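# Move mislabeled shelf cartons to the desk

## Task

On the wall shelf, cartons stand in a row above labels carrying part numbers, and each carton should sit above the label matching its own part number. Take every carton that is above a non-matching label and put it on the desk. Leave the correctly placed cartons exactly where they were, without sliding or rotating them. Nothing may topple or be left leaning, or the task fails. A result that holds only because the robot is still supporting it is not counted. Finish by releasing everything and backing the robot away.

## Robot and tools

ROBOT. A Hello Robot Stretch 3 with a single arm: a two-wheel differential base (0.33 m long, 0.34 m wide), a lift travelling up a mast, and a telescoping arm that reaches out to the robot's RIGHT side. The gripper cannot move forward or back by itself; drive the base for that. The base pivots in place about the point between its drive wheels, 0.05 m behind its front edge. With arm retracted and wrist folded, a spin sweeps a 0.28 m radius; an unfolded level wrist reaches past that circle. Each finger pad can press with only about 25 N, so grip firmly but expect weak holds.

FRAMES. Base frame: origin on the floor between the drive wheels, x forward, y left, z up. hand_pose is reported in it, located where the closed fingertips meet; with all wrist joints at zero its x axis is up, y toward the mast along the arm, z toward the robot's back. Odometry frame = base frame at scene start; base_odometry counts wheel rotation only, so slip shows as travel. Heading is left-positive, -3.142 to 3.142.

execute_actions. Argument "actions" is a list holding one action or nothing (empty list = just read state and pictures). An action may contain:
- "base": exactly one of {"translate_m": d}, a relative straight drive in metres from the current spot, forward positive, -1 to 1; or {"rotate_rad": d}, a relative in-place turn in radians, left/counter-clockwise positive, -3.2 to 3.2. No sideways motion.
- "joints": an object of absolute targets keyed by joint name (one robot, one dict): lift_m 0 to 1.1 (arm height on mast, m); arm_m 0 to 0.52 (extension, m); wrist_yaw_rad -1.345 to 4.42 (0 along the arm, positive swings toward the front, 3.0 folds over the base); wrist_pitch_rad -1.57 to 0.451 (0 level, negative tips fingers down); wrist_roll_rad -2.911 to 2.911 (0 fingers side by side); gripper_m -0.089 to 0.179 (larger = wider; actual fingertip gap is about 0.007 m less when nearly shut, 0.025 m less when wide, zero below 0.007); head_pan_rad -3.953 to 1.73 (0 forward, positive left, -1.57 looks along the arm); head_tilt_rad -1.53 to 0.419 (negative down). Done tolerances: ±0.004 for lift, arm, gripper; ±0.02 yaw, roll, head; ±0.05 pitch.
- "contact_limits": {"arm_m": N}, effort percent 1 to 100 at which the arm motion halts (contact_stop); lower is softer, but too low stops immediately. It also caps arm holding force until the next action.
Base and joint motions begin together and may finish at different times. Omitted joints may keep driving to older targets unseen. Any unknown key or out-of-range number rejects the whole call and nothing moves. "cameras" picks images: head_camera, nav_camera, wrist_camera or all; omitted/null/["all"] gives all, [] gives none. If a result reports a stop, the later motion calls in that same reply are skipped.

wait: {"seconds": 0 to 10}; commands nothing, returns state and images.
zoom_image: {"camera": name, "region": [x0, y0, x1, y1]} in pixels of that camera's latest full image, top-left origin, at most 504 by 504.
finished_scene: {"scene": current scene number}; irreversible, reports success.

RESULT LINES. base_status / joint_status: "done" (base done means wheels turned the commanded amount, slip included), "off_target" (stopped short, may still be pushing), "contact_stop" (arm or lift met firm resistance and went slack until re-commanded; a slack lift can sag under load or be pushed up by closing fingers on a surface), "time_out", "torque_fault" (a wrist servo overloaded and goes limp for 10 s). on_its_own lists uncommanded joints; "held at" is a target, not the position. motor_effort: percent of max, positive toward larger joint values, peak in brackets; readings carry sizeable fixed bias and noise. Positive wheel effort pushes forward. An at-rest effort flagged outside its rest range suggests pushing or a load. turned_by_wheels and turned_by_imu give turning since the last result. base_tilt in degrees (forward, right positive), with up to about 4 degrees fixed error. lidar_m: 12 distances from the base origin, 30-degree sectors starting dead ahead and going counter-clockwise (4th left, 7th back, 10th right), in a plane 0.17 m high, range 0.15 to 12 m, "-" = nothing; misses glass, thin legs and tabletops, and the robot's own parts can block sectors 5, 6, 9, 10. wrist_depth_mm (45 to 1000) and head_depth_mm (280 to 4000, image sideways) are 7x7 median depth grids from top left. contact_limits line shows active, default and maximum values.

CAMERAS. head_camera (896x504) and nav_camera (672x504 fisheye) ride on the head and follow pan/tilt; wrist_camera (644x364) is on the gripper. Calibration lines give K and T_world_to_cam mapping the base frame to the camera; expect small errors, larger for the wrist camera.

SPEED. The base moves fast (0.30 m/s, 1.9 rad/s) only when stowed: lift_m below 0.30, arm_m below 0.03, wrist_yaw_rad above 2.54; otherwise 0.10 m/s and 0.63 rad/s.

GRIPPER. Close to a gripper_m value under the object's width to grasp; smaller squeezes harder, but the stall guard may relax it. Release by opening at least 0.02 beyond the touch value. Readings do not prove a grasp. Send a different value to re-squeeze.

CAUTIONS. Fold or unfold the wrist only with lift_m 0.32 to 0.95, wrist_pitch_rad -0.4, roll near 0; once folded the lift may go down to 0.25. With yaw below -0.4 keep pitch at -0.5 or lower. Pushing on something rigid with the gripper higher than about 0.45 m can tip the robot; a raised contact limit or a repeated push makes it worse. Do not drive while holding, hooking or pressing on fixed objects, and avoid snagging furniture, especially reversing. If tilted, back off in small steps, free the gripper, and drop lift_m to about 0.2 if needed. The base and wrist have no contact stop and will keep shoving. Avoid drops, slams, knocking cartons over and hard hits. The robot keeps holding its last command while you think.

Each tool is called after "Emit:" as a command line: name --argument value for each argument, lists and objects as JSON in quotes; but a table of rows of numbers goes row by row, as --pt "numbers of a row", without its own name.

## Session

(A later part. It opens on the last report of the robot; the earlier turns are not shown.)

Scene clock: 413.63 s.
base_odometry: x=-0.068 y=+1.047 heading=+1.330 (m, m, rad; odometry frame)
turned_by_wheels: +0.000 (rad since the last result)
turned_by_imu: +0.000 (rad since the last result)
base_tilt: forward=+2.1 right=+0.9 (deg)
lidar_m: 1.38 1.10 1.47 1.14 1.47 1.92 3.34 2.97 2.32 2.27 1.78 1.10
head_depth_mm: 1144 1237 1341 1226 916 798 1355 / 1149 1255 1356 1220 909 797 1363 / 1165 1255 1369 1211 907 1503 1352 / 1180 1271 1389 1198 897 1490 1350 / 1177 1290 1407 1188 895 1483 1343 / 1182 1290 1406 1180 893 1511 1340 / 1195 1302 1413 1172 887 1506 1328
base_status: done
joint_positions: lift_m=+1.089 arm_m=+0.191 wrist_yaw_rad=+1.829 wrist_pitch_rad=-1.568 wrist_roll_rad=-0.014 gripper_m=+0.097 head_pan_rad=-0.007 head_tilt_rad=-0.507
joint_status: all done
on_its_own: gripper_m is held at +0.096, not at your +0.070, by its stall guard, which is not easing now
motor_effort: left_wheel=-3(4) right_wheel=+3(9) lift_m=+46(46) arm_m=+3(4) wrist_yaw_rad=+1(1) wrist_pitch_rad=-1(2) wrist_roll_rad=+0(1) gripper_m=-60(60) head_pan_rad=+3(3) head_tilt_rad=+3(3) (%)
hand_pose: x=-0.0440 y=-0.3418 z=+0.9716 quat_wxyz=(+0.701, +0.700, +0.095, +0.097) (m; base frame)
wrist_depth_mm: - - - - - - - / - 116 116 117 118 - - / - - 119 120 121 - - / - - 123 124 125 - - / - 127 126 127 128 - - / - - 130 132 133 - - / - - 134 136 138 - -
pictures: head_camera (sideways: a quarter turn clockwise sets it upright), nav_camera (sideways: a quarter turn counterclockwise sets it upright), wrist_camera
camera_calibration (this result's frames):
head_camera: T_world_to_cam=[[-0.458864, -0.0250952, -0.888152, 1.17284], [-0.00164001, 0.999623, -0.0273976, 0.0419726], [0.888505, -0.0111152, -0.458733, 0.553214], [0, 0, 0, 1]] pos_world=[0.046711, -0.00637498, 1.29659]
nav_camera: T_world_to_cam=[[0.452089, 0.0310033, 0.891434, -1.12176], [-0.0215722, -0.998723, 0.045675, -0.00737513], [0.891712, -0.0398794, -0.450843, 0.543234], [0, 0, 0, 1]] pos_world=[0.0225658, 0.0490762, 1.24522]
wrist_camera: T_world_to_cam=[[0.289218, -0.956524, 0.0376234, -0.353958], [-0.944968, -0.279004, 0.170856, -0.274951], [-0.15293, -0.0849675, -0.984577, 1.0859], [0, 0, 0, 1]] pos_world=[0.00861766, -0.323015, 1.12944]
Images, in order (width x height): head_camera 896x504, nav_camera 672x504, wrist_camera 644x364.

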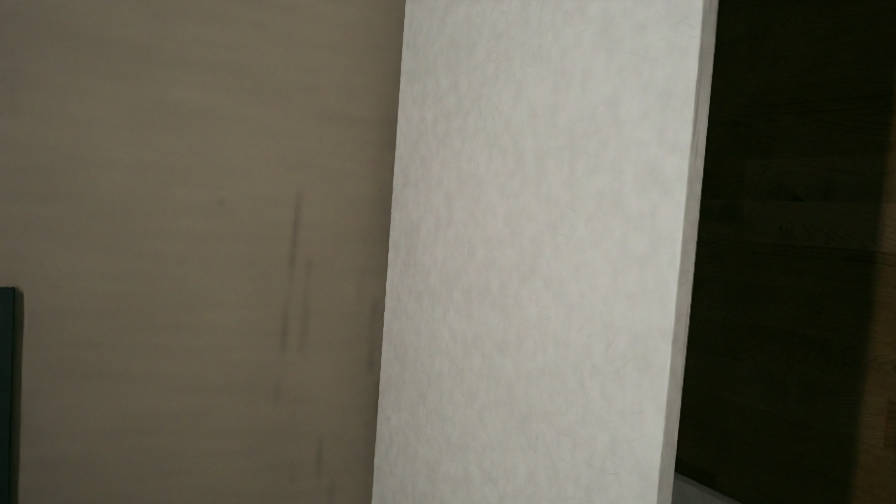

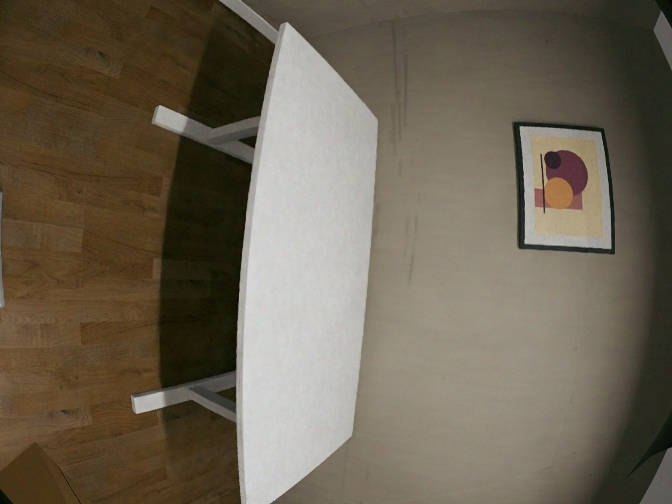

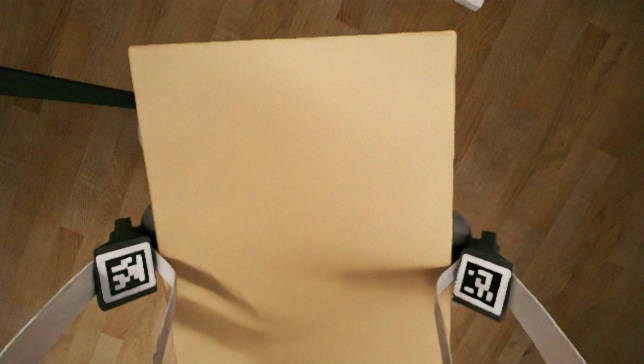

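Emit:
execute_actions --actions '[{"base":{"translate_m":0.12},"joints":{"lift_m":1.1}}]' --cameras '[]'

Emit:
execute_actions --actions '[{"base":{"rotate_rad":1.56},"joints":{"head_pan_rad":-1.57,"head_tilt_rad":-0.6}}]'

Scene clock: 420.97 s.
base_odometry: x=-0.040 y=+1.163 heading=+1.330 (m, m, rad; odometry frame)
turned_by_wheels: +0.000 (rad since the last result)
turned_by_imu: -0.001 (rad since the last result)
base_tilt: forward=+1.9 right=+0.9 (deg)
lidar_m: 1.26 1.00 1.46 1.43 1.22 2.01 3.46 2.98 2.30 2.29 1.04 1.01
head_depth_mm: 1043 1129 1232 1232 916 732 1268 / 1053 1134 1235 1214 913 729 1298 / 1059 1143 1248 1204 905 724 1294 / 1072 1163 1259 1208 902 721 1291 / 1082 1166 1273 1193 899 721 1312 / 1087 1179 1281 1184 891 716 1305 / 1095 1187 1297 1176 887 710 1328
base_status: done
joint_positions: lift_m=+1.099 arm_m=+0.191 wrist_yaw_rad=+1.829 wrist_pitch_rad=-1.568 wrist_roll_rad=-0.014 gripper_m=+0.097 head_pan_rad=-0.007 head_tilt_rad=-0.507
joint_status: all done
on_its_own: gripper_m is held at +0.096, not at your +0.070, by its stall guard, which is not easing now
motor_effort: left_wheel=-3(4) right_wheel=+3(8) lift_m=+46(46) arm_m=+3(3) wrist_yaw_rad=+1(1) wrist_pitch_rad=-2(2) wrist_roll_rad=+0(1) gripper_m=-60(60) head_pan_rad=+3(4) head_tilt_rad=+3(3) (%)
hand_pose: x=-0.0440 y=-0.3418 z=+0.9816 quat_wxyz=(+0.701, +0.700, +0.095, +0.097) (m; base frame)
wrist_depth_mm: - - - - - - - / - 116 116 117 118 - - / - - 119 120 121 - - / - - 123 124 125 - - / - 127 126 128 128 - - / - - 131 131 132 - - / - - 134 136 137 - -
pictures: none
No camera images: the call's "cameras" was empty. Leave "cameras" out to get every camera's image.

Scene clock: 424.37 s.
base_odometry: x=-0.040 y=+1.163 heading=+2.890 (m, m, rad; odometry frame)
turned_by_wheels: +1.560 (rad since the last result)
turned_by_imu: +1.580 (rad since the last result)
base_tilt: forward=+2.0 right=+0.9 (deg)
lidar_m: 1.44 1.18 2.01 3.47 3.00 2.35 2.28 1.63 1.01 1.25 1.00 1.46
head_depth_mm: 1068 1156 1254 1054 424 678 1286 / - - - 1047 396 414 504 / - - - - 393 386 461 / - 1214 1264 1032 391 355 426 / 1086 1188 1278 993 390 358 440 / 1100 1201 1293 1021 781 1379 1267 / 1106 1214 1306 1015 798 1390 1269
base_status: done
joint_positions: lift_m=+1.099 arm_m=+0.191 wrist_yaw_rad=+1.829 wrist_pitch_rad=-1.568 wrist_roll_rad=-0.014 gripper_m=+0.097 head_pan_rad=-1.563 head_tilt_rad=-0.592
joint_status: all done
on_its_own: gripper_m is held at +0.096, not at your +0.070, by its stall guard, which is not easing now
motor_effort: left_wheel=-2(10) right_wheel=+3(8) lift_m=+46(46) arm_m=+3(3) wrist_yaw_rad=+0(1) wrist_pitch_rad=-2(2) wrist_roll_rad=+0(1) gripper_m=-60(60) head_pan_rad=-4(48) head_tilt_rad=-4(13) (%)
hand_pose: x=-0.0438 y=-0.3418 z=+0.9816 quat_wxyz=(+0.701, +0.700, +0.095, +0.097) (m; base frame)
wrist_depth_mm: - - - - - 400 402 / - 116 116 117 118 409 410 / - - 119 120 121 420 423 / - - 122 123 125 437 439 / - 128 127 128 128 438 445 / - - 130 131 132 454 465 / - - 135 136 137 475 474
pictures: head_camera (sideways: a quarter turn clockwise sets it upright), nav_camera (sideways: a quarter turn counterclockwise sets it upright), wrist_camera
camera_calibration (this result's frames):
head_camera: T_world_to_cam=[[-0.0324983, 0.532661, -0.845705, 1.11488], [0.99947, 0.0188245, -0.0265506, 0.0347601], [0.00177756, -0.84612, -0.53299, 0.655242], [0, 0, 0, 1]] pos_world=[0.000325354, -0.0400948, 1.29302]
nav_camera: T_world_to_cam=[[0.0383072, -0.526103, 0.849558, -1.06462], [-0.998903, 0.00275165, 0.0467454, -0.0028017], [-0.0269306, -0.850416, -0.525421, 0.645875], [0, 0, 0, 1]] pos_world=[0.0553777, -0.0108273, 1.24394]
wrist_camera: T_world_to_cam=[[0.289216, -0.956523, 0.0376418, -0.354372], [-0.945048, -0.279043, 0.170348, -0.276051], [-0.152438, -0.0848408, -0.984665, 1.0959], [0, 0, 0, 1]] pos_world=[0.0086664, -0.323018, 1.13946]
Images, in order (width x height): head_camera 896x504, nav_camera 672x504, wrist_camera 644x364.

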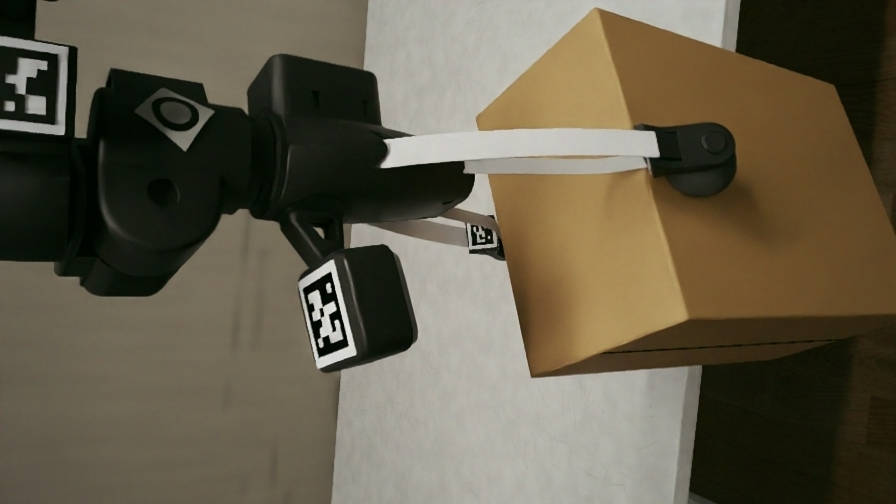

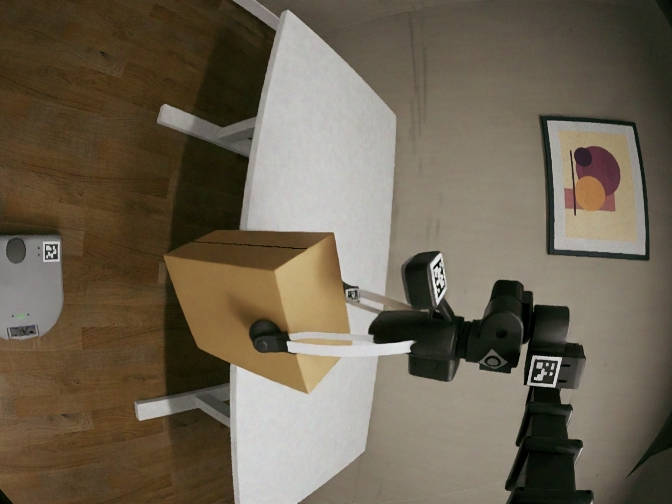

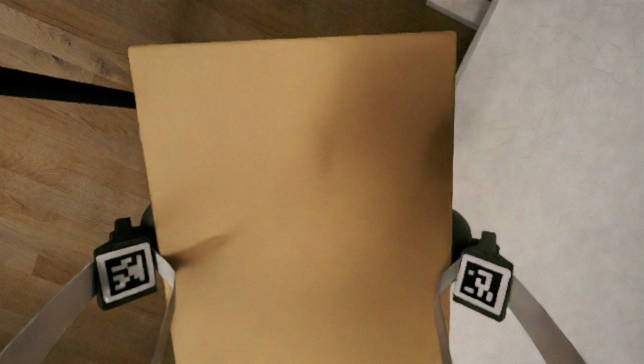

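Emit:
execute_actions --actions '[{"joints":{"arm_m":0.50},"contact_limits":{"arm_m":15}}]'

Scene clock: 429.60 s.
base_odometry: x=-0.040 y=+1.163 heading=+2.890 (m, m, rad; odometry frame)
turned_by_wheels: +0.000 (rad since the last result)
turned_by_imu: -0.001 (rad since the last result)
base_tilt: forward=+1.9 right=+0.8 (deg)
lidar_m: 1.44 1.17 2.01 3.46 2.99 2.33 2.29 1.64 1.01 1.26 1.00 1.46
head_depth_mm: 1073 1152 1253 1057 822 713 1285 / 1072 1164 1251 973 817 710 1291 / 1080 1200 694 679 757 728 1277 / 1111 1216 687 642 733 725 1278 / 1085 1188 1272 730 784 721 1278 / 1098 1205 1298 1020 805 1385 1264 / 1102 1216 1306 1015 800 1387 1270
base_status: not commanded
joint_positions: lift_m=+1.099 arm_m=+0.500 wrist_yaw_rad=+1.829 wrist_pitch_rad=-1.568 wrist_roll_rad=-0.014 gripper_m=+0.097 head_pan_rad=-1.563 head_tilt_rad=-0.593
joint_status: all done
on_its_own: gripper_m is held at +0.096, not at your +0.070, by its stall guard, which is not easing now
motor_effort: left_wheel=-3(3) right_wheel=+3(4) lift_m=+46(46) arm_m=+4(3) wrist_yaw_rad=+1(1) wrist_pitch_rad=-2(2) wrist_roll_rad=+0(1) gripper_m=-60(61) head_pan_rad=-4(4) head_tilt_rad=-3(4) (%)
contact_limits: arm_m 15 (drawing in: default 22, maximum 36; extending or still: default 30, maximum 49)
hand_pose: x=-0.0438 y=-0.6508 z=+0.9816 quat_wxyz=(+0.701, +0.700, +0.095, +0.097) (m; base frame)
wrist_depth_mm: - - 390 387 390 395 395 / - 115 116 117 118 406 410 / - 118 119 120 121 417 422 / - - 122 124 125 433 432 / - 127 126 128 129 443 445 / - 287 130 131 133 461 456 / - 454 135 135 137 466 475
pictures: head_camera (sideways: a quarter turn clockwise sets it upright), nav_camera (sideways: a quarter turn counterclockwise sets it upright), wrist_camera
camera_calibration (this result's frames):
head_camera: T_world_to_cam=[[-0.0324233, 0.532785, -0.845629, 1.11478], [0.999473, 0.0186859, -0.026549, 0.034758], [0.00165645, -0.846044, -0.53311, 0.6554], [0, 0, 0, 1]] pos_world=[0.000319633, -0.0400927, 1.29302]
nav_camera: T_world_to_cam=[[0.0382332, -0.526229, 0.849483, -1.06452], [-0.998903, 0.0028873, 0.0467469, -0.00280364], [-0.0270523, -0.850338, -0.525542, 0.646033], [0, 0, 0, 1]] pos_world=[0.0553761, -0.0108261, 1.24394]
wrist_camera: T_world_to_cam=[[0.289217, -0.956523, 0.0376418, -0.649898], [-0.945048, -0.279044, 0.170348, -0.362264], [-0.152439, -0.084841, -0.984665, 1.06969], [0, 0, 0, 1]] pos_world=[0.00866638, -0.631977, 1.13946]
Images, in order (width x height): head_camera 896x504, nav_camera 672x504, wrist_camera 644x364.

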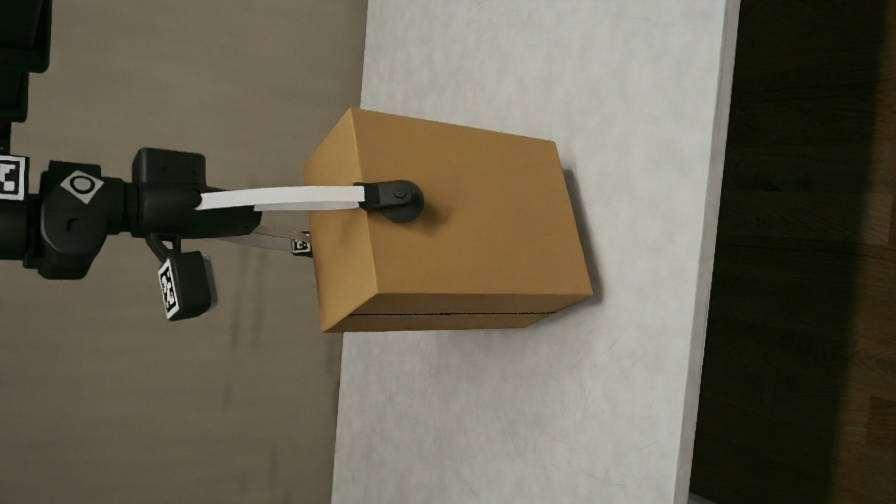

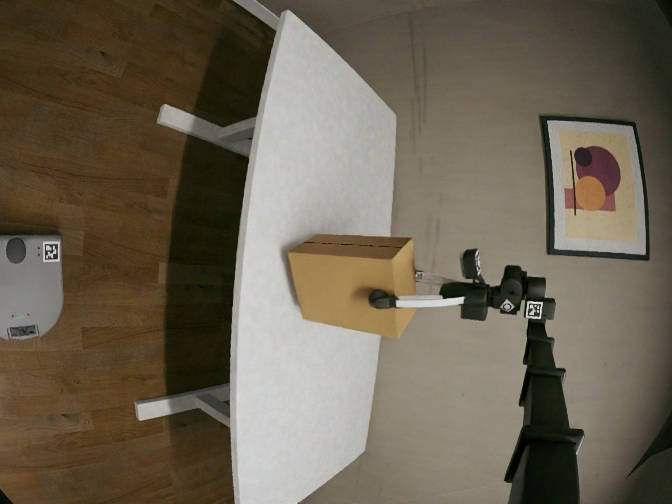

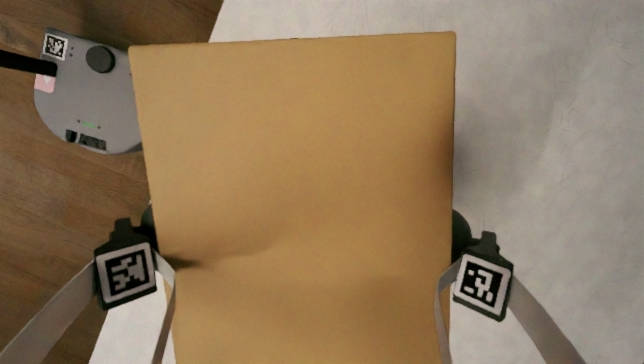

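Well over the desk. Lower.

Emit:
execute_actions --actions '[{"joints":{"lift_m":1.075}}]' --cameras '["head_camera"]'

Emit:
execute_actions --actions '[{"joints":{"lift_m":1.06}}]' --cameras '["head_camera"]'

Scene clock: 432.33 s.
base_odometry: x=-0.040 y=+1.163 heading=+2.890 (m, m, rad; odometry frame)
turned_by_wheels: +0.000 (rad since the last result)
turned_by_imu: +0.000 (rad since the last result)
base_tilt: forward=+2.0 right=+0.8 (deg)
lidar_m: 1.44 1.17 2.02 3.46 2.98 2.35 2.29 1.63 1.01 1.26 1.00 1.46
head_depth_mm: - 1155 1252 1053 823 711 1290 / 1094 1166 1266 973 817 711 1289 / - 1171 1247 680 757 724 1283 / 1071 1159 711 641 730 726 1284 / 1091 1184 1280 731 764 722 1277 / 1096 1211 1296 1022 808 1393 1270 / 1104 1217 1302 1015 799 1381 1260
base_status: not commanded
joint_positions: lift_m=+1.076 arm_m=+0.500 wrist_yaw_rad=+1.829 wrist_pitch_rad=-1.568 wrist_roll_rad=-0.014 gripper_m=+0.097 head_pan_rad=-1.563 head_tilt_rad=-0.593
joint_status: all done
on_its_own: gripper_m is held at +0.096, not at your +0.070, by its stall guard, which is not easing now
motor_effort: left_wheel=-3(2) right_wheel=+3(3) lift_m=+13(43) arm_m=+3(3) wrist_yaw_rad=+0(1) wrist_pitch_rad=-2(2) wrist_roll_rad=-1(1) gripper_m=-60(59) head_pan_rad=-4(4) head_tilt_rad=-4(3) (%)
hand_pose: x=-0.0438 y=-0.6508 z=+0.9581 quat_wxyz=(+0.701, +0.700, +0.095, +0.097) (m; base frame)
wrist_depth_mm: - - 364 364 368 371 374 / - 115 116 117 118 382 391 / - 119 119 120 121 392 398 / - - 122 124 125 407 410 / - 127 126 127 128 414 421 / - 276 131 131 133 431 430 / - 429 135 136 137 440 449
pictures: head_camera (sideways: a quarter turn clockwise sets it upright)
camera_calibration (this result's frames):
head_camera: T_world_to_cam=[[-0.0324234, 0.532786, -0.845629, 1.11478], [0.999473, 0.0186862, -0.026549, 0.034758], [0.00165665, -0.846044, -0.533111, 0.6554], [0, 0, 0, 1]] pos_world=[0.000319642, -0.0400927, 1.29302]
Images, in order (width x height): head_camera 896x504.

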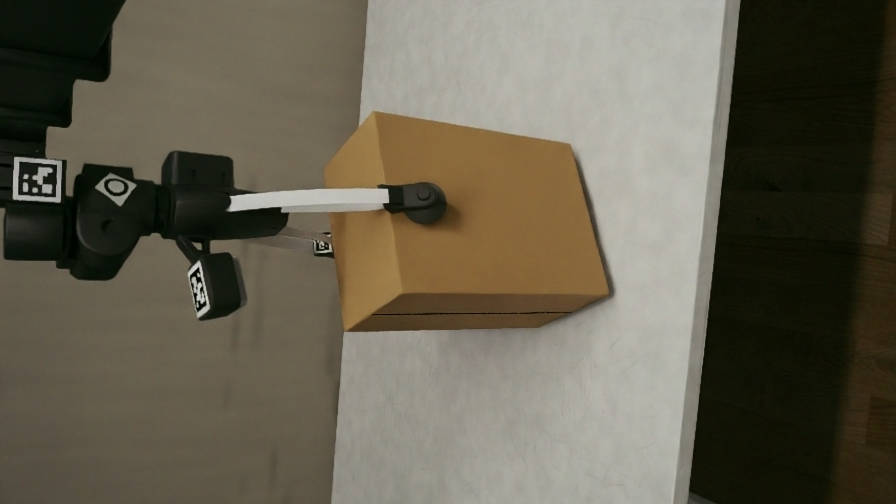

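Scene clock: 433.17 s.
base_odometry: x=-0.040 y=+1.163 heading=+2.890 (m, m, rad; odometry frame)
turned_by_wheels: +0.000 (rad since the last result)
turned_by_imu: +0.000 (rad since the last result)
base_tilt: forward=+2.0 right=+0.9 (deg)
lidar_m: 1.44 1.18 2.02 3.47 2.98 2.35 2.29 1.63 1.01 1.26 1.00 1.46
head_depth_mm: - 1168 1258 1055 824 713 1292 / 1093 1168 1262 971 818 711 1287 / - 1149 1261 685 757 726 1274 / 1060 1171 1262 646 733 720 1279 / 1083 1188 1285 732 763 721 1271 / 1098 1201 1299 1021 805 1390 1269 / 1105 1204 1303 1018 801 1385 1272
base_status: not commanded
joint_positions: lift_m=+1.061 arm_m=+0.500 wrist_yaw_rad=+1.829 wrist_pitch_rad=-1.568 wrist_roll_rad=-0.014 gripper_m=+0.097 head_pan_rad=-1.563 head_tilt_rad=-0.593
joint_status: all done
on_its_own: gripper_m is held at +0.096, not at your +0.070, by its stall guard, which is not easing now
motor_effort: left_wheel=-3(3) right_wheel=+3(3) lift_m=+13(14) arm_m=+3(4) wrist_yaw_rad=+1(0) wrist_pitch_rad=-2(2) wrist_roll_rad=-1(1) gripper_m=-60(60) head_pan_rad=-4(5) head_tilt_rad=-4(3) (%)
hand_pose: x=-0.0438 y=-0.6508 z=+0.9431 quat_wxyz=(+0.701, +0.700, +0.095, +0.097) (m; base frame)
wrist_depth_mm: - - 352 351 349 358 361 / - 115 116 117 118 367 370 / - 118 119 120 121 378 384 / - - 123 124 125 392 391 / - 127 126 128 128 400 403 / - 269 131 132 133 414 417 / - 408 134 136 137 427 431
pictures: head_camera (sideways: a quarter turn clockwise sets it upright)
camera_calibration (this result's frames):
head_camera: T_world_to_cam=[[-0.0324234, 0.532785, -0.845629, 1.11478], [0.999473, 0.0186861, -0.026549, 0.034758], [0.00165655, -0.846044, -0.53311, 0.655399], [0, 0, 0, 1]] pos_world=[0.000319637, -0.0400927, 1.29302]
Images, in order (width x height): head_camera 896x504.

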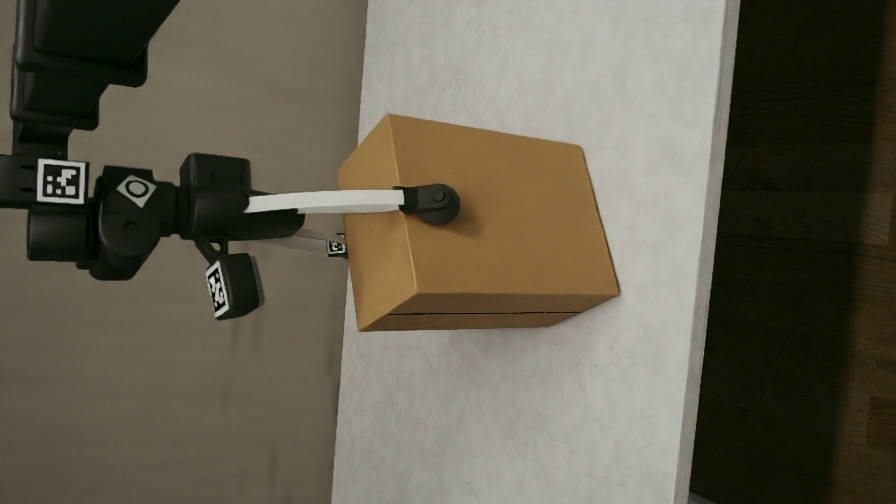

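Emit:
execute_actions --actions '[{"joints":{"lift_m":1.045}}]' --cameras '[]'

Emit:
execute_actions --actions '[{"joints":{"gripper_m":0.134}}]' --cameras '[]'

Emit:
execute_actions --actions '[{"joints":{"lift_m":1.1}}]' --cameras '["head_camera","wrist_camera"]'

Scene clock: 437.73 s.
base_odometry: x=-0.040 y=+1.163 heading=+2.890 (m, m, rad; odometry frame)
turned_by_wheels: +0.000 (rad since the last result)
turned_by_imu: +0.000 (rad since the last result)
base_tilt: forward=+1.9 right=+0.8 (deg)
lidar_m: 1.44 1.17 2.02 3.46 2.99 2.34 2.29 1.63 1.01 1.26 1.00 1.46
head_depth_mm: 1027 1182 1255 1052 825 714 1289 / 1041 1168 1258 975 819 711 1289 / - 1158 1269 686 759 724 1279 / 1057 1191 1275 653 733 725 1270 / 1093 1191 1289 732 763 722 1274 / 1090 1202 1301 1018 806 1387 1267 / 1102 1211 1312 1016 801 1385 1268
base_status: not commanded
joint_positions: lift_m=+1.049 arm_m=+0.500 wrist_yaw_rad=+1.829 wrist_pitch_rad=-1.569 wrist_roll_rad=-0.014 gripper_m=+0.097 head_pan_rad=-1.563 head_tilt_rad=-0.593
joint_status: lift_m contact_stop (moved -0.011 of -0.016)
on_its_own: gripper_m is held at +0.096, not at your +0.070, by its stall guard, which is not easing now; lift_m is slack since a contact_stop, until your next command for it (your +1.045 is given up)
motor_effort: left_wheel=+1(3) right_wheel=-2(3) lift_m=+28(29) arm_m=+3(4) wrist_yaw_rad=+1(1) wrist_pitch_rad=-1(4) wrist_roll_rad=-1(1) gripper_m=-62(61) head_pan_rad=-4(4) head_tilt_rad=-3(2) (%)
hand_pose: x=-0.0442 y=-0.6509 z=+0.9317 quat_wxyz=(+0.701, +0.700, +0.095, +0.096) (m; base frame)
wrist_depth_mm: 995 - 339 343 346 350 355 / - 114 115 116 117 363 364 / - 117 118 119 120 371 375 / - - 121 122 124 383 385 / - 126 125 126 127 388 397 / - 129 129 130 131 406 410 / - 399 132 134 136 421 422
pictures: none
No camera images: the call's "cameras" was empty. Leave "cameras" out to get every camera's image.

not run: a stop came earlier in this reply.

not run: a stop came earlier in this reply.

Emit:
execute_actions --actions '[{"joints":{"gripper_m":0.134,"lift_m":1.052}}]' --cameras '[]'

Emit:
execute_actions --actions '[{"joints":{"lift_m":1.1}}]' --cameras '["head_camera","wrist_camera"]'

Scene clock: 442.13 s.
base_odometry: x=-0.040 y=+1.163 heading=+2.890 (m, m, rad; odometry frame)
turned_by_wheels: +0.000 (rad since the last result)
turned_by_imu: -0.001 (rad since the last result)
base_tilt: forward=+2.0 right=+1.0 (deg)
lidar_m: 1.44 1.18 2.01 3.46 2.98 2.35 2.29 1.63 1.01 1.25 1.00 1.46
head_depth_mm: 1022 1175 1259 1054 824 714 1285 / 1029 1162 1256 973 817 711 1285 / - 1154 1259 688 758 725 1283 / 1054 1173 1273 652 730 725 1280 / 1091 1186 1284 730 761 719 1283 / 1096 1207 1307 1024 802 1386 1271 / 1104 1217 1307 1014 803 1383 1265
base_status: not commanded
joint_positions: lift_m=+1.052 arm_m=+0.500 wrist_yaw_rad=+1.829 wrist_pitch_rad=-1.567 wrist_roll_rad=-0.014 gripper_m=+0.134 head_pan_rad=-1.563 head_tilt_rad=-0.593
joint_status: all done
motor_effort: left_wheel=+1(1) right_wheel=-1(2) lift_m=+39(41) arm_m=+4(4) wrist_yaw_rad=+0(0) wrist_pitch_rad=-2(3) wrist_roll_rad=-1(1) gripper_m=-7(100) head_pan_rad=-5(5) head_tilt_rad=-2(3) (%)
hand_pose: x=-0.0437 y=-0.6508 z=+0.9339 quat_wxyz=(+0.701, +0.700, +0.095, +0.097) (m; base frame)
wrist_depth_mm: 996 - 343 346 346 352 358 / - 115 115 116 117 361 368 / - 118 118 119 121 370 376 / - - 122 123 124 380 388 / - 126 125 126 127 394 398 / - 129 129 131 131 405 407 / - 403 133 134 136 419 426
pictures: none
No camera images: the call's "cameras" was empty. Leave "cameras" out to get every camera's image.

Scene clock: 443.40 s.
base_odometry: x=-0.040 y=+1.163 heading=+2.890 (m, m, rad; odometry frame)
turned_by_wheels: +0.000 (rad since the last result)
turned_by_imu: +0.000 (rad since the last result)
base_tilt: forward=+2.0 right=+0.8 (deg)
lidar_m: 1.44 1.17 2.02 3.46 2.97 2.35 2.29 1.64 1.01 1.26 1.00 1.46
head_depth_mm: 1073 1153 1252 1054 821 713 1288 / 1075 1165 1253 975 820 711 1291 / 1080 1196 693 681 759 725 1288 / 1107 1209 682 641 732 725 1278 / 1094 1203 1274 734 784 722 1266 / 1094 1200 1292 1021 806 1382 1270 / 1102 1210 1311 1017 800 1389 1266
base_status: not commanded
joint_positions: lift_m=+1.099 arm_m=+0.500 wrist_yaw_rad=+1.829 wrist_pitch_rad=-1.567 wrist_roll_rad=-0.014 gripper_m=+0.134 head_pan_rad=-1.563 head_tilt_rad=-0.593
joint_status: all done
motor_effort: left_wheel=-1(1) right_wheel=+2(1) lift_m=+46(47) arm_m=+3(4) wrist_yaw_rad=+0(0) wrist_pitch_rad=-3(2) wrist_roll_rad=-1(1) gripper_m=-11(11) head_pan_rad=-4(5) head_tilt_rad=-4(3) (%)
hand_pose: x=-0.0437 y=-0.6508 z=+0.9816 quat_wxyz=(+0.701, +0.700, +0.095, +0.097) (m; base frame)
wrist_depth_mm: - - 388 387 391 391 398 / - 116 116 117 118 402 409 / - 118 119 120 122 415 418 / - - 123 124 125 427 438 / - 127 126 127 128 442 442 / - 285 130 131 132 454 459 / - 458 134 135 136 467 474
pictures: head_camera (sideways: a quarter turn clockwise sets it upright), wrist_camera
camera_calibration (this result's frames):
head_camera: T_world_to_cam=[[-0.0324234, 0.532811, -0.845613, 1.11476], [0.999473, 0.0186866, -0.0265487, 0.0347576], [0.00165623, -0.846028, -0.533136, 0.655432], [0, 0, 0, 1]] pos_world=[0.000319626, -0.0400925, 1.29301]
wrist_camera: T_world_to_cam=[[0.289193, -0.95653, 0.0376657, -0.649941], [-0.945158, -0.279073, 0.169689, -0.361472], [-0.151801, -0.0846728, -0.984778, 1.06995], [0, 0, 0, 1]] pos_world=[0.00873014, -0.631969, 1.13948]
Images, in order (width x height): head_camera 896x504, wrist_camera 644x364.

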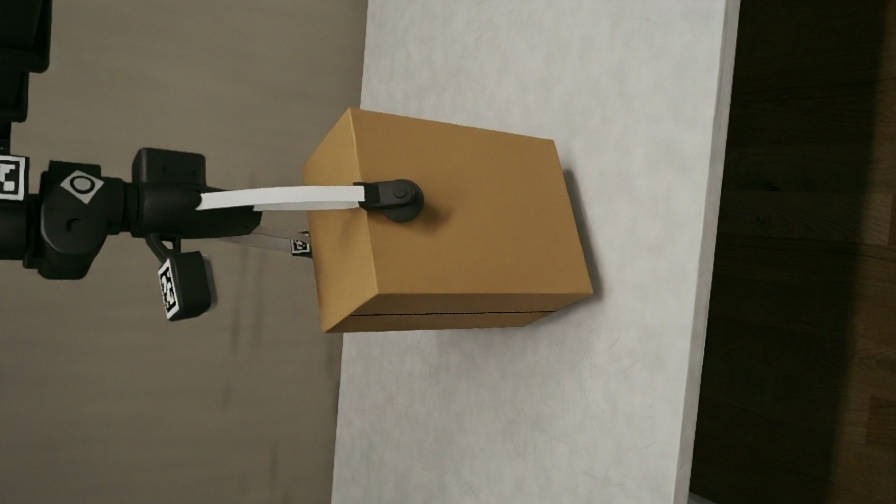

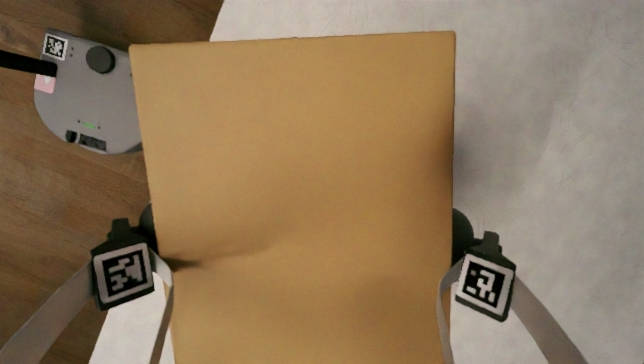

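Emit:
execute_actions --actions '[{"joints":{"lift_m":1.053}}]' --cameras '[]'

Emit:
execute_actions --actions '[{"joints":{"gripper_m":0.179}}]' --cameras '["wrist_camera"]'

Scene clock: 447.37 s.
base_odometry: x=-0.040 y=+1.163 heading=+2.890 (m, m, rad; odometry frame)
turned_by_wheels: +0.000 (rad since the last result)
turned_by_imu: -0.001 (rad since the last result)
base_tilt: forward=+2.0 right=+0.9 (deg)
lidar_m: 1.44 1.18 2.02 3.47 2.98 2.34 2.29 1.64 1.01 1.26 1.00 1.46
head_depth_mm: - 1168 1249 1050 822 713 1293 / 1051 1161 1267 975 820 710 1287 / 1095 1162 1258 685 759 726 1282 / 1056 1172 1274 654 732 723 1279 / 1090 1192 1283 730 762 722 1270 / 1094 1196 1299 1022 806 1388 1268 / 1104 1214 1305 1011 800 1385 1265
base_status: not commanded
joint_positions: lift_m=+1.054 arm_m=+0.500 wrist_yaw_rad=+1.829 wrist_pitch_rad=-1.567 wrist_roll_rad=-0.014 gripper_m=+0.134 head_pan_rad=-1.563 head_tilt_rad=-0.593
joint_status: all done
motor_effort: left_wheel=-2(2) right_wheel=+2(2) lift_m=+13(43) arm_m=+3(4) wrist_yaw_rad=+1(0) wrist_pitch_rad=-2(3) wrist_roll_rad=-1(1) gripper_m=-11(9) head_pan_rad=-4(5) head_tilt_rad=-3(3) (%)
hand_pose: x=-0.0437 y=-0.6508 z=+0.9361 quat_wxyz=(+0.701, +0.700, +0.095, +0.097) (m; base frame)
wrist_depth_mm: 989 - 346 344 344 352 354 / - 116 116 117 118 363 370 / - 119 119 120 121 373 374 / - - 122 123 125 386 386 / - 127 126 127 128 391 402 / - 265 130 131 132 404 408 / - 405 134 135 137 417 421
pictures: none
No camera images: the call's "cameras" was empty. Leave "cameras" out to get every camera's image.

Scene clock: 448.30 s.
base_odometry: x=-0.040 y=+1.163 heading=+2.890 (m, m, rad; odometry frame)
turned_by_wheels: +0.000 (rad since the last result)
turned_by_imu: +0.000 (rad since the last result)
base_tilt: forward=+1.8 right=+0.9 (deg)
lidar_m: 1.44 1.18 2.01 3.47 2.99 2.35 2.29 1.64 1.01 1.26 1.00 1.46
head_depth_mm: - 1175 1254 1051 825 714 1287 / 1080 1162 1265 974 821 709 1291 / 1094 1158 1259 686 755 728 1278 / 1053 1178 1265 653 730 725 1279 / 1092 1188 1285 730 762 723 1271 / 1097 1204 1290 1017 804 1387 1276 / 1106 1218 1308 1012 802 1387 1258
base_status: not commanded
joint_positions: lift_m=+1.054 arm_m=+0.500 wrist_yaw_rad=+1.829 wrist_pitch_rad=-1.567 wrist_roll_rad=-0.014 gripper_m=+0.167 head_pan_rad=-1.563 head_tilt_rad=-0.593
joint_status: gripper_m off_target (ended at +0.167, target +0.179)
motor_effort: left_wheel=-2(1) right_wheel=+2(2) lift_m=+13(14) arm_m=+3(3) wrist_yaw_rad=+1(1) wrist_pitch_rad=-2(2) wrist_roll_rad=-1(0) gripper_m=+100(100) head_pan_rad=-5(3) head_tilt_rad=-4(3) (%)
hand_pose: x=-0.0437 y=-0.6508 z=+0.9361 quat_wxyz=(+0.701, +0.700, +0.095, +0.097) (m; base frame)
wrist_depth_mm: 984 - 340 344 348 353 356 / - 116 117 117 119 362 367 / - 119 120 121 122 375 374 / - - 124 124 126 385 387 / - 127 127 128 129 389 395 / - 389 130 131 134 - 405 / - 406 134 136 138 420 428
pictures: wrist_camera
camera_calibration (this result's frames):
wrist_camera: T_world_to_cam=[[0.289193, -0.956529, 0.0376657, -0.648228], [-0.945158, -0.279073, 0.169689, -0.353753], [-0.151801, -0.0846729, -0.984778, 1.02516], [0, 0, 0, 1]] pos_world=[0.00873014, -0.631969, 1.094]
Images, in order (width x height): wrist_camera 644x364.

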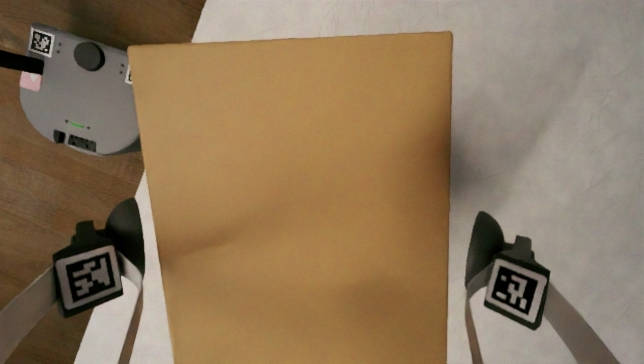

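Emit:
execute_actions --actions '[{"joints":{"gripper_m":0.165,"lift_m":1.1,"wrist_pitch_rad":-0.5}}]' --cameras '["head_camera","nav_camera"]'

Scene clock: 453.80 s.
base_odometry: x=-0.040 y=+1.163 heading=+2.890 (m, m, rad; odometry frame)
turned_by_wheels: +0.000 (rad since the last result)
turned_by_imu: -0.001 (rad since the last result)
base_tilt: forward=+1.9 right=+0.8 (deg)
lidar_m: 1.44 1.17 2.02 3.46 2.97 2.34 2.29 1.64 1.01 1.26 1.00 1.46
head_depth_mm: 1071 1152 1260 1053 824 714 1287 / 1078 1163 1275 978 822 712 1284 / 1071 1168 1258 674 759 723 1279 / - 1203 1272 650 728 723 1280 / 1072 1228 1282 732 763 720 1282 / 1095 1176 1295 1025 802 1390 1269 / 1100 1203 1280 1012 799 1375 1266
base_status: not commanded
joint_positions: lift_m=+1.099 arm_m=+0.500 wrist_yaw_rad=+1.829 wrist_pitch_rad=-0.518 wrist_roll_rad=-0.014 gripper_m=+0.165 head_pan_rad=-1.563 head_tilt_rad=-0.593
joint_status: all done
motor_effort: left_wheel=-1(1) right_wheel=+2(2) lift_m=+45(48) arm_m=+4(3) wrist_yaw_rad=+1(1) wrist_pitch_rad=+9(9) wrist_roll_rad=-1(1) gripper_m=-1(100) head_pan_rad=-4(5) head_tilt_rad=-3(3) (%)
hand_pose: x=+0.1824 y=-0.5910 z=+1.0902 quat_wxyz=(+0.563, +0.649, -0.269, +0.435) (m; base frame)
wrist_depth_mm: - - - - - - 999 / - - - - - - - / - - - - - - - / - - - - - - - / - - - - 662 711 - / - - - 559 567 - 584 / - - - 489 508 500 518
pictures: head_camera (sideways: a quarter turn clockwise sets it upright), nav_camera (sideways: a quarter turn counterclockwise sets it upright)
camera_calibration (this result's frames):
head_camera: T_world_to_cam=[[-0.0324235, 0.532811, -0.845613, 1.11476], [0.999473, 0.0186867, -0.0265487, 0.0347576], [0.00165633, -0.846028, -0.533136, 0.655432], [0, 0, 0, 1]] pos_world=[0.000319631, -0.0400925, 1.29301]
nav_camera: T_world_to_cam=[[0.0382334, -0.526255, 0.849467, -1.0645], [-0.998903, 0.00288591, 0.0467472, -0.00280405], [-0.0270524, -0.850322, -0.525567, 0.646066], [0, 0, 0, 1]] pos_world=[0.0553761, -0.0108244, 1.24394]
Images, in order (width x height): head_camera 896x504, nav_camera 672x504.

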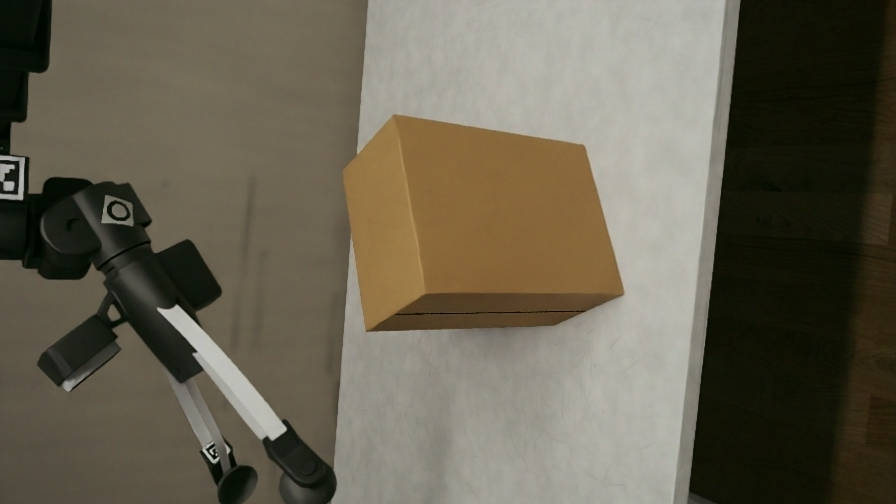

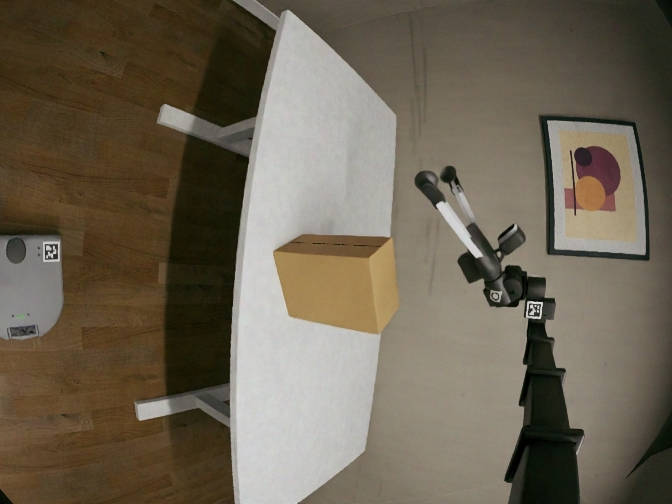

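Emit:
execute_actions --actions '[{"base":{"translate_m":0.30},"joints":{"arm_m":0.0,"wrist_pitch_rad":-0.4,"gripper_m":0.05}}]' --cameras '[]'

Emit:
execute_actions --actions '[{"joints":{"lift_m":0.6,"wrist_yaw_rad":3.0}}]' --cameras '[]'

Emit:
execute_actions --actions '[{"joints":{"lift_m":0.27}}]' --cameras '[]'

Emit:
execute_actions --actions '[{"base":{"rotate_rad":1.56},"joints":{"head_pan_rad":0,"head_tilt_rad":-0.4}}]' --cameras '[]'

Emit:
execute_actions --actions '[{"base":{"translate_m":1.0}}]' --cameras '[]'

Emit:
execute_actions --actions '[{"base":{"translate_m":0.9}}]' --cameras '["head_camera","nav_camera"]'

Scene clock: 465.30 s.
base_odometry: x=-0.330 y=+1.238 heading=+2.890 (m, m, rad; odometry frame)
turned_by_wheels: +0.000 (rad since the last result)
turned_by_imu: -0.001 (rad since the last result)
base_tilt: forward=+1.9 right=+0.8 (deg)
lidar_m: 1.14 0.90 1.32 3.43 3.36 2.64 2.59 1.23 1.31 0.89 0.90 1.16
head_depth_mm: - - - - 751 732 1284 / - - - - - 1415 1288 / - - - - - 1429 1289 / 1094 - - - - - 1248 / 1113 1209 1317 1070 - - 1231 / 1119 1237 1325 1066 - - - / 1128 1242 1361 1048 - - -
base_status: done
joint_positions: lift_m=+1.099 arm_m=+0.000 wrist_yaw_rad=+1.829 wrist_pitch_rad=-0.419 wrist_roll_rad=-0.014 gripper_m=+0.050 head_pan_rad=-1.563 head_tilt_rad=-0.593
joint_status: all done
motor_effort: left_wheel=-2(3) right_wheel=+2(10) lift_m=+45(45) arm_m=-3(3) wrist_yaw_rad=+1(0) wrist_pitch_rad=+10(12) wrist_roll_rad=-1(1) gripper_m=-1(100) head_pan_rad=-5(5) head_tilt_rad=-4(3) (%)
hand_pose: x=+0.1956 y=-0.0882 z=+1.1118 quat_wxyz=(+0.541, +0.634, -0.302, +0.463) (m; base frame)
wrist_depth_mm: - - - - 921 856 787 / - - - - - 929 830 / - - - - - 949 915 / - - - - - - 959 / - - - - - - - / - - - - - - - / - - - - - - -
pictures: none
No camera images: the call's "cameras" was empty. Leave "cameras" out to get every camera's image.

Scene clock: 470.67 s.
base_odometry: x=-0.330 y=+1.238 heading=+2.890 (m, m, rad; odometry frame)
turned_by_wheels: +0.000 (rad since the last result)
turned_by_imu: -0.001 (rad since the last result)
base_tilt: forward=+2.0 right=+0.9 (deg)
lidar_m: 1.14 0.90 1.33 3.44 3.39 2.65 2.59 1.23 1.31 0.89 0.90 1.16
head_depth_mm: 1080 1189 1281 732 761 732 1291 / 1081 1193 1295 1049 820 1410 1294 / 1094 1200 1289 1038 815 1399 1290 / 1108 1208 1305 1036 811 1398 1286 / 1114 1222 1314 1026 808 1415 1281 / 1123 1232 1321 1022 804 1355 1240 / 1128 1247 1362 1019 802 1461 1266
base_status: not commanded
joint_positions: lift_m=+0.601 arm_m=+0.000 wrist_yaw_rad=+2.997 wrist_pitch_rad=-0.418 wrist_roll_rad=-0.014 gripper_m=+0.050 head_pan_rad=-1.563 head_tilt_rad=-0.593
joint_status: all done
motor_effort: left_wheel=-2(3) right_wheel=+2(2) lift_m=+13(41) arm_m=-3(4) wrist_yaw_rad=+1(1) wrist_pitch_rad=+9(10) wrist_roll_rad=-1(0) gripper_m=+0(1) head_pan_rad=-4(3) head_tilt_rad=-3(3) (%)
hand_pose: x=+0.0110 y=+0.0768 z=+0.6135 quat_wxyz=(+0.196, +0.695, +0.098, +0.684) (m; base frame)
wrist_depth_mm: - - - - - - - / - - - - - - - / - - - - - - - / - - - - - - - / 993 - - - - - 937 / 851 849 841 865 887 909 863 / 718 747 745 746 744 786 792
pictures: none
No camera images: the call's "cameras" was empty. Leave "cameras" out to get every camera's image.

Scene clock: 474.50 s.
base_odometry: x=-0.330 y=+1.238 heading=+2.890 (m, m, rad; odometry frame)
turned_by_wheels: +0.000 (rad since the last result)
turned_by_imu: -0.001 (rad since the last result)
base_tilt: forward=+2.0 right=+0.7 (deg)
lidar_m: 1.14 0.90 1.32 3.42 3.36 2.64 2.58 1.23 1.31 0.89 0.90 1.16
head_depth_mm: 1077 1180 1289 733 761 733 1284 / 1090 1193 1298 1047 820 1409 1293 / 1097 1198 1293 1043 816 1406 1277 / 1103 1216 1304 1034 813 1393 1285 / 1107 1226 1306 1028 810 1434 1273 / 1120 1222 1327 1024 809 1345 1245 / 1132 1243 1362 1020 799 1460 1264
base_status: not commanded
joint_positions: lift_m=+0.271 arm_m=+0.000 wrist_yaw_rad=+2.997 wrist_pitch_rad=-0.417 wrist_roll_rad=-0.014 gripper_m=+0.050 head_pan_rad=-1.563 head_tilt_rad=-0.593
joint_status: all done
motor_effort: left_wheel=-2(3) right_wheel=+2(3) lift_m=+12(13) arm_m=-3(3) wrist_yaw_rad=+1(2) wrist_pitch_rad=+9(9) wrist_roll_rad=-1(1) gripper_m=+0(0) head_pan_rad=-4(4) head_tilt_rad=-3(3) (%)
hand_pose: x=+0.0110 y=+0.0769 z=+0.2836 quat_wxyz=(+0.196, +0.695, +0.098, +0.684) (m; base frame)
wrist_depth_mm: - - - - - - - / - - - - - - - / 860 855 901 926 985 - 912 / 675 678 691 709 744 760 754 / 536 551 - 573 595 591 620 / 461 486 - 516 486 507 508 / - - - - 421 429 434
pictures: none
No camera images: the call's "cameras" was empty. Leave "cameras" out to get every camera's image.

Scene clock: 476.70 s.
base_odometry: x=-0.330 y=+1.238 heading=-1.833 (m, m, rad; odometry frame)
turned_by_wheels: +1.560 (rad since the last result)
turned_by_imu: +1.574 (rad since the last result)
base_tilt: forward=+2.0 right=+0.7 (deg)
lidar_m: 3.44 3.40 2.65 2.58 1.23 1.31 0.89 0.90 1.16 1.14 0.90 1.33
head_depth_mm: 2947 3117 3337 3463 2378 1811 1469 / 2996 3156 3388 3370 2347 1795 1455 / 3008 3160 3501 3331 2335 1817 1439 / 3001 3217 3521 3340 2302 1786 1462 / 3037 3223 3471 3261 2325 1773 1446 / 3048 3287 3476 3231 2282 1787 1439 / 3027 3279 3518 3175 2285 1760 1433
base_status: done
joint_positions: lift_m=+0.271 arm_m=+0.000 wrist_yaw_rad=+2.997 wrist_pitch_rad=-0.417 wrist_roll_rad=-0.014 gripper_m=+0.050 head_pan_rad=-0.007 head_tilt_rad=-0.408
joint_status: all done
motor_effort: left_wheel=-2(12) right_wheel=+3(14) lift_m=+12(12) arm_m=-4(3) wrist_yaw_rad=+2(2) wrist_pitch_rad=+9(9) wrist_roll_rad=+0(1) gripper_m=-1(1) head_pan_rad=+3(49) head_tilt_rad=+4(21) (%)
hand_pose: x=+0.0110 y=+0.0769 z=+0.2836 quat_wxyz=(+0.196, +0.695, +0.098, +0.684) (m; base frame)
wrist_depth_mm: - - - - - - - / - - - - - - - / 855 862 888 951 993 - - / 671 683 703 715 730 767 770 / 541 550 - 575 594 610 621 / 462 492 - 517 485 505 509 / - - - - 417 427 441
pictures: none
No camera images: the call's "cameras" was empty. Leave "cameras" out to get every camera's image.

Scene clock: 481.80 s.
base_odometry: x=-0.590 y=+0.272 heading=-1.833 (m, m, rad; odometry frame)
turned_by_wheels: +0.000 (rad since the last result)
turned_by_imu: +0.003 (rad since the last result)
base_tilt: forward=+2.0 right=+0.9 (deg)
lidar_m: 2.46 2.64 2.57 2.52 2.67 2.00 1.87 1.61 0.98 0.85 1.09 1.90
head_depth_mm: 2106 2244 2396 2557 2394 1797 1476 / 2123 2247 2417 2577 2351 1823 1459 / 2127 2269 2410 2603 2313 1801 1461 / 2143 2275 2382 2679 2343 1785 1452 / 2154 2284 2318 2674 2319 1758 1442 / 2175 2281 2397 2621 2288 1769 1432 / 2154 2329 2300 2684 2295 1765 1430
base_status: done
joint_positions: lift_m=+0.271 arm_m=+0.000 wrist_yaw_rad=+2.998 wrist_pitch_rad=-0.417 wrist_roll_rad=-0.014 gripper_m=+0.050 head_pan_rad=-0.007 head_tilt_rad=-0.407
joint_status: not commanded
motor_effort: left_wheel=-3(10) right_wheel=+4(12) lift_m=+12(13) arm_m=-4(3) wrist_yaw_rad=+1(1) wrist_pitch_rad=+9(9) wrist_roll_rad=-1(1) gripper_m=+0(1) head_pan_rad=+2(3) head_tilt_rad=+3(4) (%)
hand_pose: x=+0.0109 y=+0.0769 z=+0.2835 quat_wxyz=(+0.195, +0.695, +0.098, +0.685) (m; base frame)
wrist_depth_mm: - - - - - - - / - - - - - - - / 845 844 909 926 984 - - / 669 680 688 721 738 763 788 / 538 552 - 570 609 606 616 / 461 498 - 517 482 501 508 / - - - - 420 433 437
pictures: none
No camera images: the call's "cameras" was empty. Leave "cameras" out to get every camera's image.

Scene clock: 486.57 s.
base_odometry: x=-0.824 y=-0.597 heading=-1.834 (m, m, rad; odometry frame)
turned_by_wheels: +0.000 (rad since the last result)
turned_by_imu: +0.003 (rad since the last result)
base_tilt: forward=+2.0 right=+0.9 (deg)
lidar_m: 1.58 1.69 2.47 2.44 2.61 2.82 2.75 1.21 0.94 1.10 1.40 1.60
head_depth_mm: 1339 1419 1522 1619 1748 1805 1473 / 1340 1420 1510 1641 1779 1795 1466 / 1349 1428 1541 1592 1789 1809 1463 / 1354 1446 1540 1423 1800 1792 1449 / 1354 1455 1545 1428 1812 1791 1444 / 1369 1466 1560 1447 1835 1777 1436 / 1379 1466 1583 1565 1841 1756 1439
base_status: done
joint_positions: lift_m=+0.271 arm_m=+0.000 wrist_yaw_rad=+2.998 wrist_pitch_rad=-0.417 wrist_roll_rad=-0.014 gripper_m=+0.050 head_pan_rad=-0.007 head_tilt_rad=-0.407
joint_status: not commanded
motor_effort: left_wheel=-3(10) right_wheel=+4(10) lift_m=+13(13) arm_m=-3(3) wrist_yaw_rad=+1(1) wrist_pitch_rad=+9(9) wrist_roll_rad=+0(1) gripper_m=-1(1) head_pan_rad=+4(4) head_tilt_rad=+4(4) (%)
hand_pose: x=+0.0109 y=+0.0769 z=+0.2835 quat_wxyz=(+0.195, +0.695, +0.098, +0.685) (m; base frame)
wrist_depth_mm: - - - - - - - / - - - - - - - / 858 865 923 945 971 - - / 678 689 706 722 721 759 784 / 544 546 - 577 591 599 615 / 463 493 - 511 489 503 521 / - - - - 419 428 436
pictures: head_camera (sideways: a quarter turn clockwise sets it upright), nav_camera (sideways: a quarter turn counterclockwise sets it upright)
camera_calibration (this result's frames):
head_camera: T_world_to_cam=[[-0.368384, -0.0257957, -0.929316, 1.226], [0.000966971, 0.999604, -0.02813, 0.0429138], [0.929673, -0.0112613, -0.368213, 0.43517], [0, 0, 0, 1]] pos_world=[0.0470311, -0.00637081, 1.30078]
nav_camera: T_world_to_cam=[[0.361315, 0.0317047, 0.931905, -1.17401], [-0.0258798, -0.998696, 0.0440111, -0.00518839], [0.932085, -0.0400194, -0.360024, 0.424803], [0, 0, 0, 1]] pos_world=[0.0281001, 0.0490403, 1.24723]
Images, in order (width x height): head_camera 896x504, nav_camera 672x504.

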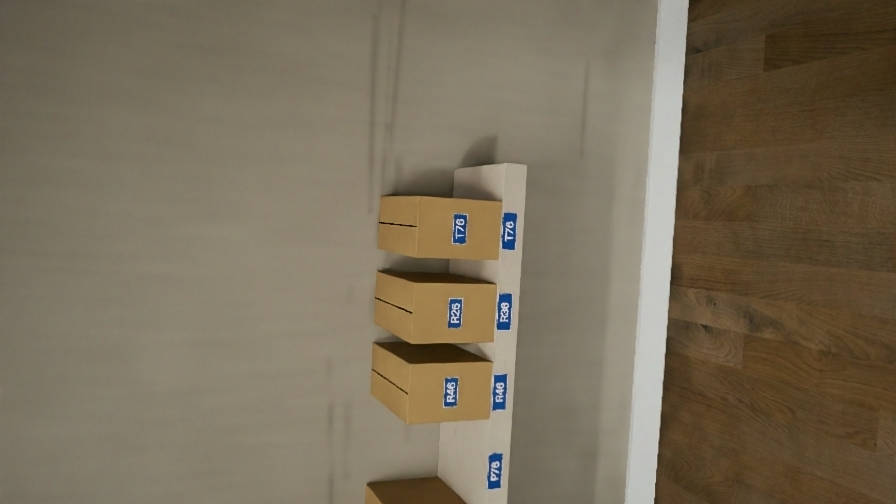

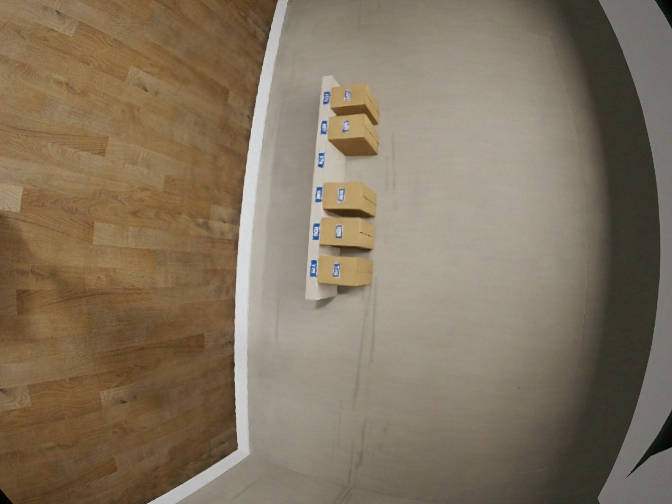

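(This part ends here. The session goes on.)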